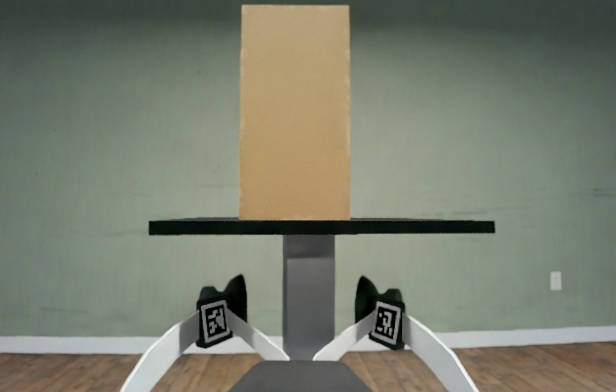

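Emit:
{"method": "execute_actions", "body": {"actions": [{"r2":{"joints":{"lift_m":0.627,"arm_m":0.173}}}], "cameras": []}}

Emit:
{"method": "execute_actions", "body": {"actions": [{"r2":{"joints":{"gripper_m":-0.03}}}], "cameras": []}}

Emit:
{"method": "execute_actions", "body": {"actions": [{"r2":{"joints":{"lift_m":0.632}},"r1":{"joints":{"arm_m":0.225},"pace":"slow"}}], "cameras": ["r2_wrist_camera","r1_wrist_camera","r2_head_camera"]}}

Scene clock: 48.80 s.
r1.base_odometry: x=-0.266 y=+1.718 heading=+2.751 (m, m, rad; r1's odometry frame)
r1.turned_by_wheels: +0.000 (rad since the last result)
r1.turned_by_imu: +0.000 (rad since the last result)
r1.base_tilt: forward=-0.1 right=-0.2 (deg)
r1.lidar_m: 0.66 0.80 1.56 1.52 2.48 1.85 1.78 1.90 2.17 2.07 2.20 3.00
r1.base_status: not commanded
r1.joint_positions: lift_m=+0.278 arm_m=+0.249 wrist_yaw_rad=+0.002 wrist_pitch_rad=+0.007 wrist_roll_rad=+0.001 gripper_m=-0.009
r1.joint_status: not commanded
r1.motor_effort: lift_m=+13(14) arm_m=+3(3) wrist_yaw_rad=-4(4) wrist_pitch_rad=-8(9) wrist_roll_rad=+1(0) gripper_m=-23(24) wheel_0=-1(1) wheel_1=-1(1) wheel_2=+2(1) (%)
r1.hand_pose: x=+0.7090 y=-0.0869 z=+0.4544 quat_wxyz=(+1.000, +0.001, +0.004, +0.001) (m; r1's base frame)
r1.wrist_depth_mm: - - - - - - - / - - - 270 - - - / - - - 272 - - - / - - - 272 - - - / - - - 265 - - - / 1464 1576 186 230 186 1618 1618 / 1060 991 1042 110 1078 976 1098
r2.base_odometry: x=-2.636 y=+1.365 heading=+2.970 (m, m, rad; r2's odometry frame)
r2.turned_by_wheels: +0.000 (rad since the last result)
r2.turned_by_imu: +0.000 (rad since the last result)
r2.base_tilt: forward=+0.1 right=+0.0 (deg)
r2.lidar_m: 0.57 2.75 2.14 2.00 2.13 2.80 0.88 0.93 2.78 2.66 0.76 0.63
r2.base_status: not commanded
r2.joint_positions: lift_m=+0.627 arm_m=+0.172 wrist_yaw_rad=+0.000 wrist_pitch_rad=+0.002 wrist_roll_rad=+0.000 gripper_m=+0.060
r2.joint_status: all done
r2.motor_effort: lift_m=+24(25) arm_m=+8(9) wrist_yaw_rad=-1(1) wrist_pitch_rad=-8(7) wrist_roll_rad=+1(0) gripper_m=-3(6) wheel_0=+4(3) wheel_1=-3(3) wheel_2=+0(0) (%)
r2.hand_pose: x=+0.6309 y=-0.0874 z=+0.8041 quat_wxyz=(+1.000, +0.000, +0.001, +0.000) (m; r2's base frame)
r2.wrist_depth_mm: - - - - - - - / - - - 198 - - - / - - - 196 - - - / - - - 196 - - - / - - 195 195 250 - - / - - 193 224 212 - - / - 1921 1983 148 1983 - -
pictures: none
No camera images: the call's "cameras" was empty. Leave "cameras" out to get every camera's image.

Scene clock: 50.40 s.
r1.base_odometry: x=-0.266 y=+1.718 heading=+2.751 (m, m, rad; r1's odometry frame)
r1.turned_by_wheels: +0.000 (rad since the last result)
r1.turned_by_imu: +0.000 (rad since the last result)
r1.base_tilt: forward=-0.2 right=-0.3 (deg)
r1.lidar_m: 0.68 0.80 1.55 1.50 2.45 1.84 1.77 1.87 2.18 2.09 2.20 3.01
r1.base_status: not commanded
r1.joint_positions: lift_m=+0.278 arm_m=+0.249 wrist_yaw_rad=+0.002 wrist_pitch_rad=+0.007 wrist_roll_rad=+0.001 gripper_m=-0.010
r1.joint_status: not commanded
r1.motor_effort: lift_m=+13(14) arm_m=+3(3) wrist_yaw_rad=-4(4) wrist_pitch_rad=-8(9) wrist_roll_rad=+1(1) gripper_m=-23(20) wheel_0=-1(1) wheel_1=-1(1) wheel_2=+1(1) (%)
r1.hand_pose: x=+0.7090 y=-0.0869 z=+0.4544 quat_wxyz=(+1.000, +0.001, +0.004, +0.001) (m; r1's base frame)
r1.wrist_depth_mm: - - - 271 - - - / - - - 272 - - - / - - - 272 - - - / - - - 272 - - - / - - - 265 - - - / 1537 1499 186 229 185 1576 1618 / 1060 991 1060 110 1078 976 1098
r2.base_odometry: x=-2.637 y=+1.365 heading=+2.970 (m, m, rad; r2's odometry frame)
r2.turned_by_wheels: +0.000 (rad since the last result)
r2.turned_by_imu: -0.029 (rad since the last result)
r2.base_tilt: forward=+0.1 right=+0.0 (deg)
r2.lidar_m: 0.54 2.71 2.13 1.98 2.10 2.74 0.91 0.93 2.80 2.68 0.77 0.61
r2.base_status: not commanded
r2.joint_positions: lift_m=+0.627 arm_m=+0.174 wrist_yaw_rad=+0.012 wrist_pitch_rad=+0.004 wrist_roll_rad=+0.000 gripper_m=-0.029
r2.joint_status: all done
r2.on_its_own: wrist_yaw_rad is at rest, and its effort (-35) is outside its rest range (-13 to +13)
r2.motor_effort: lift_m=+24(24) arm_m=-3(8) wrist_yaw_rad=-35(35) wrist_pitch_rad=-13(14) wrist_roll_rad=+0(0) gripper_m=-35(34) wheel_0=-3(7) wheel_1=-7(7) wheel_2=+11(11) (%)
r2.hand_pose: x=+0.6339 y=-0.0840 z=+0.8036 quat_wxyz=(+1.000, +0.000, +0.002, +0.006) (m; r2's base frame)
r2.wrist_depth_mm: - - - 190 - - - / - - - 188 - - - / - - - 186 - - - / - - - 186 - - - / - - 185 185 249 - - / - - 176 207 181 - - / - 155 1808 211 1808 1808 -
pictures: none
No camera images: the call's "cameras" was empty. Leave "cameras" out to get every camera's image.

Scene clock: 51.70 s.
r1.base_odometry: x=-0.266 y=+1.718 heading=+2.751 (m, m, rad; r1's odometry frame)
r1.turned_by_wheels: +0.000 (rad since the last result)
r1.turned_by_imu: +0.000 (rad since the last result)
r1.base_tilt: forward=-0.2 right=-0.2 (deg)
r1.lidar_m: 0.67 0.79 1.53 1.49 2.47 1.86 1.77 1.88 2.17 2.09 2.18 3.03
r1.base_status: not commanded
r1.joint_positions: lift_m=+0.278 arm_m=+0.226 wrist_yaw_rad=+0.000 wrist_pitch_rad=+0.007 wrist_roll_rad=+0.001 gripper_m=-0.010
r1.joint_status: all done
r1.motor_effort: lift_m=+14(14) arm_m=-6(10) wrist_yaw_rad=+0(5) wrist_pitch_rad=-8(9) wrist_roll_rad=+1(2) gripper_m=-12(21) wheel_0=-1(1) wheel_1=+0(1) wheel_2=+1(2) (%)
r1.hand_pose: x=+0.6855 y=-0.0873 z=+0.4545 quat_wxyz=(+1.000, +0.001, +0.004, +0.000) (m; r1's base frame)
r1.wrist_depth_mm: - - - - - - - / - - - - - - - / - - - - - - - / - - - 296 - - - / - - - 289 - - - / 1499 1537 186 204 186 1618 1576 / 1060 991 991 110 1025 1025 1098
r2.base_odometry: x=-2.637 y=+1.365 heading=+2.970 (m, m, rad; r2's odometry frame)
r2.turned_by_wheels: +0.000 (rad since the last result)
r2.turned_by_imu: +0.000 (rad since the last result)
r2.base_tilt: forward=+0.2 right=+0.0 (deg)
r2.lidar_m: 0.55 2.72 2.14 1.99 2.09 2.75 0.90 0.94 2.82 2.66 0.77 0.60
r2.base_status: not commanded
r2.joint_positions: lift_m=+0.631 arm_m=+0.174 wrist_yaw_rad=+0.012 wrist_pitch_rad=+0.010 wrist_roll_rad=+0.000 gripper_m=-0.029
r2.joint_status: all done
r2.on_its_own: wrist_yaw_rad is at rest, and its effort (-35) is outside its rest range (-13 to +13); wrist_pitch_rad is at rest, and its effort (-30) is outside its rest range (-23 to +23)
r2.motor_effort: lift_m=+27(27) arm_m=-3(3) wrist_yaw_rad=-35(34) wrist_pitch_rad=-30(31) wrist_roll_rad=+1(1) gripper_m=-35(35) wheel_0=-3(3) wheel_1=-7(7) wheel_2=+11(11) (%)
r2.hand_pose: x=+0.6339 y=-0.0840 z=+0.8066 quat_wxyz=(+1.000, +0.000, +0.005, +0.006) (m; r2's base frame)
r2.wrist_depth_mm: - - - 187 - - - / - - - 187 - - - / - - - 186 - - - / - - - 185 - - - / - - 183 185 250 - - / - - 173 198 182 - - / - 155 1808 208 1808 1808 -
pictures: r1_wrist_camera, r2_head_camera, r2_wrist_camera
Images, in order (width x height): r1_wrist_camera 616x392, r2_head_camera 420x560, r2_wrist_camera 616x392.

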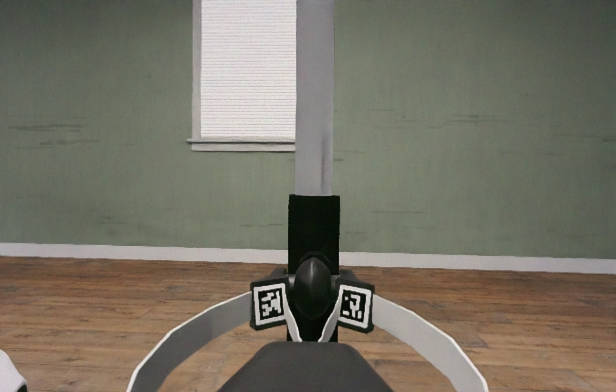

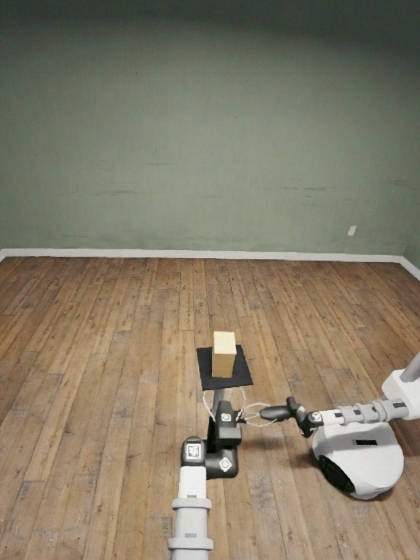

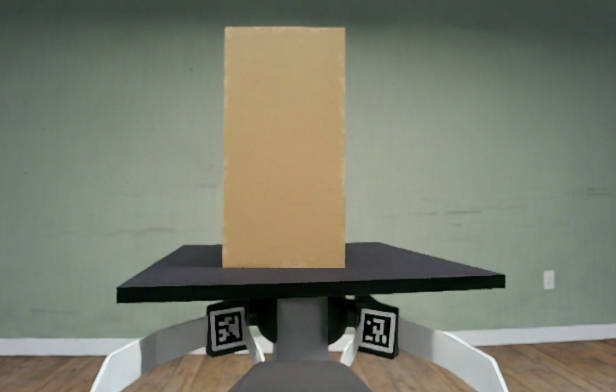

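Slipped; grip deeper. Also relieve r2's pull.

Emit:
{"method": "execute_actions", "body": {"actions": [{"r2":{"joints":{"arm_m":0.185}},"r1":{"joints":{"gripper_m":0.04}}}], "cameras": []}}

Emit:
{"method": "execute_actions", "body": {"actions": [{"r1":{"joints":{"arm_m":0.266}}}], "cameras": []}}

Emit:
{"method": "execute_actions", "body": {"actions": [{"r1":{"joints":{"gripper_m":-0.03,"arm_m":0.274},"pace":"slow"}}], "cameras": []}}

Emit:
{"method": "execute_actions", "body": {"actions": [{"r1":{"joints":{"arm_m":0.255},"pace":"slow"}}], "cameras": ["r1_wrist_camera"]}}

Scene clock: 53.20 s.
r1.base_odometry: x=-0.266 y=+1.718 heading=+2.751 (m, m, rad; r1's odometry frame)
r1.turned_by_wheels: +0.000 (rad since the last result)
r1.turned_by_imu: +0.000 (rad since the last result)
r1.base_tilt: forward=-0.2 right=-0.2 (deg)
r1.lidar_m: 0.66 0.81 1.53 1.52 2.49 1.85 1.78 1.88 2.17 2.10 2.19 3.02
r1.base_status: not commanded
r1.joint_positions: lift_m=+0.278 arm_m=+0.226 wrist_yaw_rad=+0.000 wrist_pitch_rad=+0.007 wrist_roll_rad=+0.001 gripper_m=+0.040
r1.joint_status: all done
r1.motor_effort: lift_m=+14(14) arm_m=-6(6) wrist_yaw_rad=+0(0) wrist_pitch_rad=-8(9) wrist_roll_rad=+0(0) gripper_m=-6(8) wheel_0=-1(1) wheel_1=+0(0) wheel_2=+1(1) (%)
r1.hand_pose: x=+0.6855 y=-0.0873 z=+0.4545 quat_wxyz=(+1.000, +0.001, +0.004, +0.000) (m; r1's base frame)
r1.wrist_depth_mm: - - - - - - - / - - - - - - - / - - - - - - - / - - - - - - - / - - - 290 - - - / 1499 1499 194 289 193 1576 1618 / 1060 991 1060 110 1078 1008 1098
r2.base_odometry: x=-2.636 y=+1.365 heading=+2.970 (m, m, rad; r2's odometry frame)
r2.turned_by_wheels: +0.000 (rad since the last result)
r2.turned_by_imu: +0.000 (rad since the last result)
r2.base_tilt: forward=+0.0 right=+0.0 (deg)
r2.lidar_m: 0.57 2.72 2.16 2.01 2.10 2.75 0.91 0.94 2.83 2.64 0.80 0.62
r2.base_status: not commanded
r2.joint_positions: lift_m=+0.631 arm_m=+0.183 wrist_yaw_rad=+0.000 wrist_pitch_rad=+0.009 wrist_roll_rad=+0.000 gripper_m=-0.029
r2.joint_status: all done
r2.on_its_own: wrist_pitch_rad is at rest, and its effort (-25) is outside its rest range (-23 to +23)
r2.motor_effort: lift_m=+26(27) arm_m=+11(11) wrist_yaw_rad=-1(35) wrist_pitch_rad=-25(30) wrist_roll_rad=+0(0) gripper_m=-23(36) wheel_0=-1(3) wheel_1=-3(7) wheel_2=+4(11) (%)
r2.hand_pose: x=+0.6424 y=-0.0874 z=+0.8072 quat_wxyz=(+1.000, +0.000, +0.004, +0.000) (m; r2's base frame)
r2.wrist_depth_mm: - - - 186 - - - / - - 183 184 - - - / - - 183 183 - - - / - - 181 182 - - - / - - 180 181 250 - - / - - 173 207 181 - - / - 163 1756 206 1808 1756 -
pictures: none
No camera images: the call's "cameras" was empty. Leave "cameras" out to get every camera's image.

Scene clock: 54.13 s.
r1.base_odometry: x=-0.266 y=+1.718 heading=+2.751 (m, m, rad; r1's odometry frame)
r1.turned_by_wheels: +0.000 (rad since the last result)
r1.turned_by_imu: +0.000 (rad since the last result)
r1.base_tilt: forward=-0.2 right=-0.2 (deg)
r1.lidar_m: 0.67 0.83 1.53 1.51 2.48 1.86 1.78 1.87 2.15 2.09 2.19 3.04
r1.base_status: not commanded
r1.joint_positions: lift_m=+0.278 arm_m=+0.265 wrist_yaw_rad=+0.000 wrist_pitch_rad=+0.007 wrist_roll_rad=+0.001 gripper_m=+0.040
r1.joint_status: all done
r1.motor_effort: lift_m=+14(14) arm_m=+6(7) wrist_yaw_rad=+1(0) wrist_pitch_rad=-8(9) wrist_roll_rad=+0(0) gripper_m=-5(4) wheel_0=-1(1) wheel_1=+0(0) wheel_2=+1(1) (%)
r1.hand_pose: x=+0.7243 y=-0.0874 z=+0.4545 quat_wxyz=(+1.000, +0.001, +0.004, +0.000) (m; r1's base frame)
r1.wrist_depth_mm: - - - 255 - - - / - - - 256 - - - / - - - 256 - - - / - - - 257 - - - / - - - 250 - - - / 1499 1464 193 250 193 1537 1618 / 1060 991 1042 110 1078 1042 1098
r2.base_odometry: x=-2.636 y=+1.365 heading=+2.970 (m, m, rad; r2's odometry frame)
r2.turned_by_wheels: +0.000 (rad since the last result)
r2.turned_by_imu: +0.000 (rad since the last result)
r2.base_tilt: forward=+0.0 right=+0.0 (deg)
r2.lidar_m: 0.58 2.72 2.16 2.00 2.08 2.75 0.89 0.94 2.86 2.66 0.79 0.64
r2.base_status: not commanded
r2.joint_positions: lift_m=+0.631 arm_m=+0.183 wrist_yaw_rad=+0.000 wrist_pitch_rad=+0.009 wrist_roll_rad=+0.000 gripper_m=-0.029
r2.joint_status: not commanded
r2.on_its_own: wrist_pitch_rad is at rest, and its effort (-25) is outside its rest range (-23 to +23)
r2.motor_effort: lift_m=+26(26) arm_m=+11(11) wrist_yaw_rad=-1(1) wrist_pitch_rad=-25(25) wrist_roll_rad=+0(0) gripper_m=-22(23) wheel_0=+0(0) wheel_1=-3(3) wheel_2=+4(4) (%)
r2.hand_pose: x=+0.6424 y=-0.0874 z=+0.8072 quat_wxyz=(+1.000, +0.000, +0.004, +0.000) (m; r2's base frame)
r2.wrist_depth_mm: - - - 186 - - - / - - 184 184 - - - / - - 182 183 - - - / - - 182 182 - - - / - - 180 181 250 - - / - - 173 208 181 - - / - 163 1808 206 1808 1756 -
pictures: none
No camera images: the call's "cameras" was empty. Leave "cameras" out to get every camera's image.

Scene clock: 56.60 s.
r1.base_odometry: x=-0.266 y=+1.718 heading=+2.751 (m, m, rad; r1's odometry frame)
r1.turned_by_wheels: +0.000 (rad since the last result)
r1.turned_by_imu: -0.001 (rad since the last result)
r1.base_tilt: forward=-0.2 right=-0.2 (deg)
r1.lidar_m: 0.66 0.81 1.53 1.52 2.47 1.83 1.78 1.88 2.16 2.10 2.20 3.04
r1.base_status: not commanded
r1.joint_positions: lift_m=+0.278 arm_m=+0.274 wrist_yaw_rad=+0.007 wrist_pitch_rad=+0.009 wrist_roll_rad=+0.001 gripper_m=-0.029
r1.joint_status: all done
r1.on_its_own: wrist_yaw_rad is at rest, and its effort (-20) is outside its rest range (-13 to +13)
r1.motor_effort: lift_m=+14(14) arm_m=-3(7) wrist_yaw_rad=-20(27) wrist_pitch_rad=-13(12) wrist_roll_rad=+1(1) gripper_m=-31(30) wheel_0=-5(5) wheel_1=-3(3) wheel_2=+7(7) (%)
r1.hand_pose: x=+0.7345 y=-0.0853 z=+0.4540 quat_wxyz=(+1.000, +0.001, +0.004, +0.004) (m; r1's base frame)
r1.wrist_depth_mm: - - - - - - - / - - - 245 - - - / - - - 247 - - - / - - - 247 - - - / - - - 238 - - - / 1499 1499 181 204 183 1576 1618 / 1060 931 1060 110 1060 960 1098
r2.base_odometry: x=-2.636 y=+1.365 heading=+2.970 (m, m, rad; r2's odometry frame)
r2.turned_by_wheels: +0.000 (rad since the last result)
r2.turned_by_imu: +0.000 (rad since the last result)
r2.base_tilt: forward=+0.0 right=+0.0 (deg)
r2.lidar_m: 0.57 2.71 2.16 2.01 2.09 2.76 0.91 0.93 2.80 2.67 0.77 0.63
r2.base_status: not commanded
r2.joint_positions: lift_m=+0.631 arm_m=+0.183 wrist_yaw_rad=+0.000 wrist_pitch_rad=+0.016 wrist_roll_rad=+0.000 gripper_m=-0.029
r2.joint_status: not commanded
r2.on_its_own: wrist_pitch_rad is at rest, and its effort (-48) is outside its rest range (-23 to +23)
r2.motor_effort: lift_m=+26(26) arm_m=+11(11) wrist_yaw_rad=-1(0) wrist_pitch_rad=-48(49) wrist_roll_rad=+1(1) gripper_m=-22(23) wheel_0=+0(0) wheel_1=-3(3) wheel_2=+4(4) (%)
r2.hand_pose: x=+0.6424 y=-0.0874 z=+0.8049 quat_wxyz=(+1.000, +0.000, +0.008, +0.000) (m; r2's base frame)
r2.wrist_depth_mm: - - - 183 - - - / - - 182 183 - - - / - - 181 181 - - - / - - 181 181 - - - / - - 180 181 252 - - / - - 173 204 179 - - / - 163 1708 206 1808 1756 -
pictures: none
No camera images: the call's "cameras" was empty. Leave "cameras" out to get every camera's image.

Scene clock: 57.77 s.
r1.base_odometry: x=-0.266 y=+1.718 heading=+2.751 (m, m, rad; r1's odometry frame)
r1.turned_by_wheels: +0.000 (rad since the last result)
r1.turned_by_imu: +0.000 (rad since the last result)
r1.base_tilt: forward=-0.2 right=-0.2 (deg)
r1.lidar_m: 0.66 0.79 1.54 1.51 2.46 1.84 1.79 1.89 2.16 2.09 2.21 3.03
r1.base_status: not commanded
r1.joint_positions: lift_m=+0.278 arm_m=+0.257 wrist_yaw_rad=+0.005 wrist_pitch_rad=+0.008 wrist_roll_rad=+0.001 gripper_m=-0.029
r1.joint_status: all done
r1.on_its_own: wrist_yaw_rad is at rest, and its effort (-15) is outside its rest range (-13 to +13)
r1.motor_effort: lift_m=+14(14) arm_m=-12(14) wrist_yaw_rad=-15(21) wrist_pitch_rad=-12(13) wrist_roll_rad=+1(2) gripper_m=-28(29) wheel_0=-5(5) wheel_1=-3(3) wheel_2=+8(7) (%)
r1.hand_pose: x=+0.7171 y=-0.0859 z=+0.4541 quat_wxyz=(+1.000, +0.001, +0.004, +0.003) (m; r1's base frame)
r1.wrist_depth_mm: - - - - - - - / - - - - - - - / - - - 264 - - - / - - - 265 - - - / - - - 256 - - - / 1537 1499 181 216 183 1576 1576 / 1042 946 1060 110 1078 960 1098
r2.base_odometry: x=-2.636 y=+1.365 heading=+2.970 (m, m, rad; r2's odometry frame)
r2.turned_by_wheels: +0.000 (rad since the last result)
r2.turned_by_imu: +0.000 (rad since the last result)
r2.base_tilt: forward=+0.0 right=+0.0 (deg)
r2.lidar_m: 0.57 2.70 2.17 1.98 2.05 2.74 0.91 0.95 2.83 2.68 0.81 0.63
r2.base_status: not commanded
r2.joint_positions: lift_m=+0.631 arm_m=+0.183 wrist_yaw_rad=+0.000 wrist_pitch_rad=+0.016 wrist_roll_rad=+0.000 gripper_m=-0.029
r2.joint_status: not commanded
r2.on_its_own: wrist_pitch_rad is at rest, and its effort (-47) is outside its rest range (-23 to +23)
r2.motor_effort: lift_m=+26(26) arm_m=+11(11) wrist_yaw_rad=-1(2) wrist_pitch_rad=-47(47) wrist_roll_rad=+1(1) gripper_m=-23(23) wheel_0=+0(0) wheel_1=-3(3) wheel_2=+4(4) (%)
r2.hand_pose: x=+0.6424 y=-0.0874 z=+0.8049 quat_wxyz=(+1.000, +0.000, +0.008, +0.000) (m; r2's base frame)
r2.wrist_depth_mm: - - - 184 - - - / - - 182 183 - - - / - - 181 182 - - - / - - 180 181 - - - / - - 180 181 252 - - / - - 173 203 179 - - / - 162 1708 207 1756 1708 -
pictures: r1_wrist_camera
Images, in order (width x height): r1_wrist_camera 616x392.

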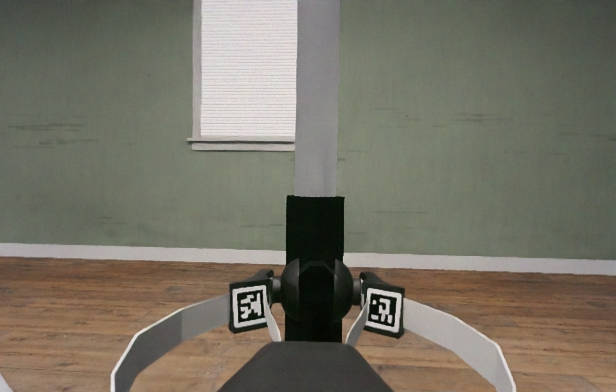

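Emit:
{"method": "execute_actions", "body": {"actions": [{"r2":{"joints":{"lift_m":0.798},"pace":"slow"}}], "cameras": []}}

Emit:
{"method": "execute_actions", "body": {"actions": [{"r1":{"joints":{"gripper_m":0.07}}}], "cameras": []}}

Emit:
{"method": "execute_actions", "body": {"actions": [{"r2":{"joints":{"lift_m":0.789},"pace":"slow"}}], "cameras": []}}

Emit:
{"method": "execute_actions", "body": {"actions": [{"r2":{"joints":{"lift_m":0.781},"pace":"slow"}}], "cameras": ["r2_wrist_camera"]}}

Scene clock: 60.17 s.
r1.base_odometry: x=-0.266 y=+1.718 heading=+2.751 (m, m, rad; r1's odometry frame)
r1.turned_by_wheels: +0.000 (rad since the last result)
r1.turned_by_imu: +0.000 (rad since the last result)
r1.base_tilt: forward=-0.2 right=-0.2 (deg)
r1.lidar_m: 0.67 0.78 1.54 1.48 2.43 1.86 1.77 1.89 2.16 2.08 2.21 3.02
r1.base_status: not commanded
r1.joint_positions: lift_m=+0.278 arm_m=+0.257 wrist_yaw_rad=+0.005 wrist_pitch_rad=+0.008 wrist_roll_rad=+0.001 gripper_m=-0.029
r1.joint_status: not commanded
r1.on_its_own: wrist_yaw_rad is at rest, and its effort (-15) is outside its rest range (-13 to +13)
r1.motor_effort: lift_m=+14(14) arm_m=-13(13) wrist_yaw_rad=-15(15) wrist_pitch_rad=-11(12) wrist_roll_rad=+1(1) gripper_m=-28(28) wheel_0=-5(5) wheel_1=-3(3) wheel_2=+8(7) (%)
r1.hand_pose: x=+0.7171 y=-0.0859 z=+0.4541 quat_wxyz=(+1.000, +0.001, +0.004, +0.003) (m; r1's base frame)
r1.wrist_depth_mm: - - - - - - - / - - - - - - - / - - - 263 - - - / - - - 265 - - - / - - - 256 - - - / 1499 1537 181 216 183 1618 1618 / 1042 931 1060 110 1078 946 1098
r2.base_odometry: x=-2.636 y=+1.365 heading=+2.970 (m, m, rad; r2's odometry frame)
r2.turned_by_wheels: +0.000 (rad since the last result)
r2.turned_by_imu: +0.000 (rad since the last result)
r2.base_tilt: forward=+0.0 right=+0.0 (deg)
r2.lidar_m: 0.56 2.71 2.14 2.00 2.09 2.76 0.90 0.95 2.82 2.67 0.80 0.63
r2.base_status: not commanded
r2.joint_positions: lift_m=+0.797 arm_m=+0.183 wrist_yaw_rad=+0.000 wrist_pitch_rad=+0.017 wrist_roll_rad=+0.000 gripper_m=-0.029
r2.joint_status: all done
r2.on_its_own: wrist_pitch_rad is at rest, and its effort (-49) is outside its rest range (-23 to +23)
r2.motor_effort: lift_m=+28(30) arm_m=+11(11) wrist_yaw_rad=-1(1) wrist_pitch_rad=-49(49) wrist_roll_rad=+1(1) gripper_m=-23(23) wheel_0=+0(0) wheel_1=-3(3) wheel_2=+4(4) (%)
r2.hand_pose: x=+0.6424 y=-0.0874 z=+0.9706 quat_wxyz=(+1.000, +0.000, +0.008, +0.000) (m; r2's base frame)
r2.wrist_depth_mm: - - - 183 - - - / - - 182 182 - - - / - - 182 182 - - - / - - 180 182 - - - / - - 179 180 252 - - / - - 173 204 179 - - / - 163 - 207 - - -
pictures: none
No camera images: the call's "cameras" was empty. Leave "cameras" out to get every camera's image.

Scene clock: 61.87 s.
r1.base_odometry: x=-0.266 y=+1.718 heading=+2.750 (m, m, rad; r1's odometry frame)
r1.turned_by_wheels: +0.000 (rad since the last result)
r1.turned_by_imu: -0.001 (rad since the last result)
r1.base_tilt: forward=-0.2 right=-0.2 (deg)
r1.lidar_m: 0.63 0.80 1.52 1.50 2.45 1.85 1.78 1.86 2.17 2.10 2.18 3.02
r1.base_status: not commanded
r1.joint_positions: lift_m=+0.278 arm_m=+0.256 wrist_yaw_rad=+0.000 wrist_pitch_rad=+0.007 wrist_roll_rad=+0.001 gripper_m=+0.070
r1.joint_status: all done
r1.motor_effort: lift_m=+14(14) arm_m=-4(13) wrist_yaw_rad=+2(14) wrist_pitch_rad=-7(11) wrist_roll_rad=+0(1) gripper_m=-1(29) wheel_0=-2(5) wheel_1=+0(3) wheel_2=-1(7) (%)
r1.hand_pose: x=+0.7150 y=-0.0876 z=+0.4546 quat_wxyz=(+1.000, +0.001, +0.003, +0.000) (m; r1's base frame)
r1.wrist_depth_mm: - - - 264 - - - / - - - 266 - - - / - - - 266 - - - / - - - 266 - - - / - - - 259 - - - / 1499 1499 196 260 196 1618 1618 / 1060 991 1060 110 1078 1025 1098
r2.base_odometry: x=-2.636 y=+1.365 heading=+2.970 (m, m, rad; r2's odometry frame)
r2.turned_by_wheels: +0.000 (rad since the last result)
r2.turned_by_imu: +0.000 (rad since the last result)
r2.base_tilt: forward=+0.1 right=+0.0 (deg)
r2.lidar_m: 0.56 2.71 2.12 1.99 2.10 2.73 0.89 0.95 2.82 2.65 0.79 0.60
r2.base_status: not commanded
r2.joint_positions: lift_m=+0.797 arm_m=+0.183 wrist_yaw_rad=+0.000 wrist_pitch_rad=+0.017 wrist_roll_rad=+0.000 gripper_m=-0.029
r2.joint_status: not commanded
r2.on_its_own: wrist_pitch_rad is at rest, and its effort (-49) is outside its rest range (-23 to +23)
r2.motor_effort: lift_m=+29(28) arm_m=+11(11) wrist_yaw_rad=-1(0) wrist_pitch_rad=-49(49) wrist_roll_rad=+0(1) gripper_m=-23(24) wheel_0=+0(0) wheel_1=-3(3) wheel_2=+4(4) (%)
r2.hand_pose: x=+0.6424 y=-0.0874 z=+0.9706 quat_wxyz=(+1.000, +0.000, +0.008, +0.000) (m; r2's base frame)
r2.wrist_depth_mm: - - - 184 - - - / - - 182 183 - - - / - - 182 182 - - - / - - 181 181 - - - / - - 180 180 252 - - / - - 173 204 179 - - / - 162 - 208 - - -
pictures: none
No camera images: the call's "cameras" was empty. Leave "cameras" out to get every camera's image.

Scene clock: 62.57 s.
r1.base_odometry: x=-0.266 y=+1.718 heading=+2.750 (m, m, rad; r1's odometry frame)
r1.turned_by_wheels: +0.000 (rad since the last result)
r1.turned_by_imu: +0.000 (rad since the last result)
r1.base_tilt: forward=-0.2 right=-0.2 (deg)
r1.lidar_m: 0.65 0.79 1.54 1.51 2.46 1.85 1.77 1.87 2.15 2.09 2.18 3.00
r1.base_status: not commanded
r1.joint_positions: lift_m=+0.278 arm_m=+0.256 wrist_yaw_rad=+0.000 wrist_pitch_rad=+0.007 wrist_roll_rad=+0.001 gripper_m=+0.070
r1.joint_status: not commanded
r1.motor_effort: lift_m=+14(14) arm_m=-4(4) wrist_yaw_rad=+2(2) wrist_pitch_rad=-7(7) wrist_roll_rad=+1(0) gripper_m=-4(4) wheel_0=-2(2) wheel_1=+0(0) wheel_2=-1(1) (%)
r1.hand_pose: x=+0.7150 y=-0.0876 z=+0.4546 quat_wxyz=(+1.000, +0.001, +0.003, +0.000) (m; r1's base frame)
r1.wrist_depth_mm: - - - 265 - - - / - - - 266 - - - / - - - 267 - - - / - - - 267 - - - / - - - 260 - - - / 1499 1499 195 260 198 1576 1661 / 1060 991 1078 110 1060 1008 1098
r2.base_odometry: x=-2.636 y=+1.365 heading=+2.970 (m, m, rad; r2's odometry frame)
r2.turned_by_wheels: +0.000 (rad since the last result)
r2.turned_by_imu: +0.000 (rad since the last result)
r2.base_tilt: forward=+0.1 right=+0.0 (deg)
r2.lidar_m: 0.58 2.74 2.16 1.99 2.08 2.74 0.90 0.91 2.81 2.66 0.78 0.61
r2.base_status: not commanded
r2.joint_positions: lift_m=+0.789 arm_m=+0.183 wrist_yaw_rad=+0.000 wrist_pitch_rad=+0.007 wrist_roll_rad=+0.000 gripper_m=-0.029
r2.joint_status: all done
r2.motor_effort: lift_m=+15(27) arm_m=+11(11) wrist_yaw_rad=+0(1) wrist_pitch_rad=-22(49) wrist_roll_rad=+1(1) gripper_m=-24(23) wheel_0=+0(0) wheel_1=-3(3) wheel_2=+4(4) (%)
r2.hand_pose: x=+0.6424 y=-0.0875 z=+0.9654 quat_wxyz=(+1.000, +0.000, +0.004, +0.000) (m; r2's base frame)
r2.wrist_depth_mm: - - - 185 - - - / - - 184 184 - - - / - - 182 182 - - - / - - 182 182 - - - / - - 180 181 252 - - / - - 173 206 182 - - / - 163 - 206 - - -
pictures: none
No camera images: the call's "cameras" was empty. Leave "cameras" out to get every camera's image.

Scene clock: 63.27 s.
r1.base_odometry: x=-0.266 y=+1.718 heading=+2.750 (m, m, rad; r1's odometry frame)
r1.turned_by_wheels: +0.000 (rad since the last result)
r1.turned_by_imu: +0.000 (rad since the last result)
r1.base_tilt: forward=-0.2 right=-0.3 (deg)
r1.lidar_m: 0.67 0.79 1.53 1.51 2.47 1.84 1.78 1.89 2.16 2.08 2.20 3.01
r1.base_status: not commanded
r1.joint_positions: lift_m=+0.278 arm_m=+0.256 wrist_yaw_rad=+0.000 wrist_pitch_rad=+0.007 wrist_roll_rad=+0.001 gripper_m=+0.070
r1.joint_status: not commanded
r1.motor_effort: lift_m=+14(14) arm_m=-4(4) wrist_yaw_rad=+2(2) wrist_pitch_rad=-6(7) wrist_roll_rad=+1(1) gripper_m=-4(2) wheel_0=-2(2) wheel_1=+0(0) wheel_2=-1(1) (%)
r1.hand_pose: x=+0.7150 y=-0.0876 z=+0.4546 quat_wxyz=(+1.000, +0.001, +0.003, +0.000) (m; r1's base frame)
r1.wrist_depth_mm: - - - 265 - - - / - - - 266 - - - / - - - 266 - - - / - - - 268 - - - / - - - 260 - - - / 1499 1576 195 260 198 1576 1661 / 1060 991 1060 110 1078 1008 1078
r2.base_odometry: x=-2.636 y=+1.365 heading=+2.970 (m, m, rad; r2's odometry frame)
r2.turned_by_wheels: +0.000 (rad since the last result)
r2.turned_by_imu: +0.000 (rad since the last result)
r2.base_tilt: forward=+0.0 right=-0.2 (deg)
r2.lidar_m: 0.58 2.73 2.15 1.98 2.10 2.78 0.92 0.91 2.84 2.65 0.80 0.62
r2.base_status: not commanded
r2.joint_positions: lift_m=+0.781 arm_m=+0.183 wrist_yaw_rad=+0.000 wrist_pitch_rad=+0.005 wrist_roll_rad=+0.000 gripper_m=-0.029
r2.joint_status: all done
r2.motor_effort: lift_m=+15(17) arm_m=+11(11) wrist_yaw_rad=+0(0) wrist_pitch_rad=-15(24) wrist_roll_rad=+0(0) gripper_m=-22(20) wheel_0=+0(0) wheel_1=-3(3) wheel_2=+4(4) (%)
r2.hand_pose: x=+0.6424 y=-0.0875 z=+0.9581 quat_wxyz=(+1.000, +0.000, +0.003, +0.000) (m; r2's base frame)
r2.wrist_depth_mm: - - - 186 - - - / - - 184 185 - - - / - - 183 183 - - - / - - 182 182 - - - / - - 180 181 251 - - / - - 173 208 182 - - / - 163 - 206 - - -
pictures: r2_wrist_camera
Images, in order (width x height): r2_wrist_camera 616x392.

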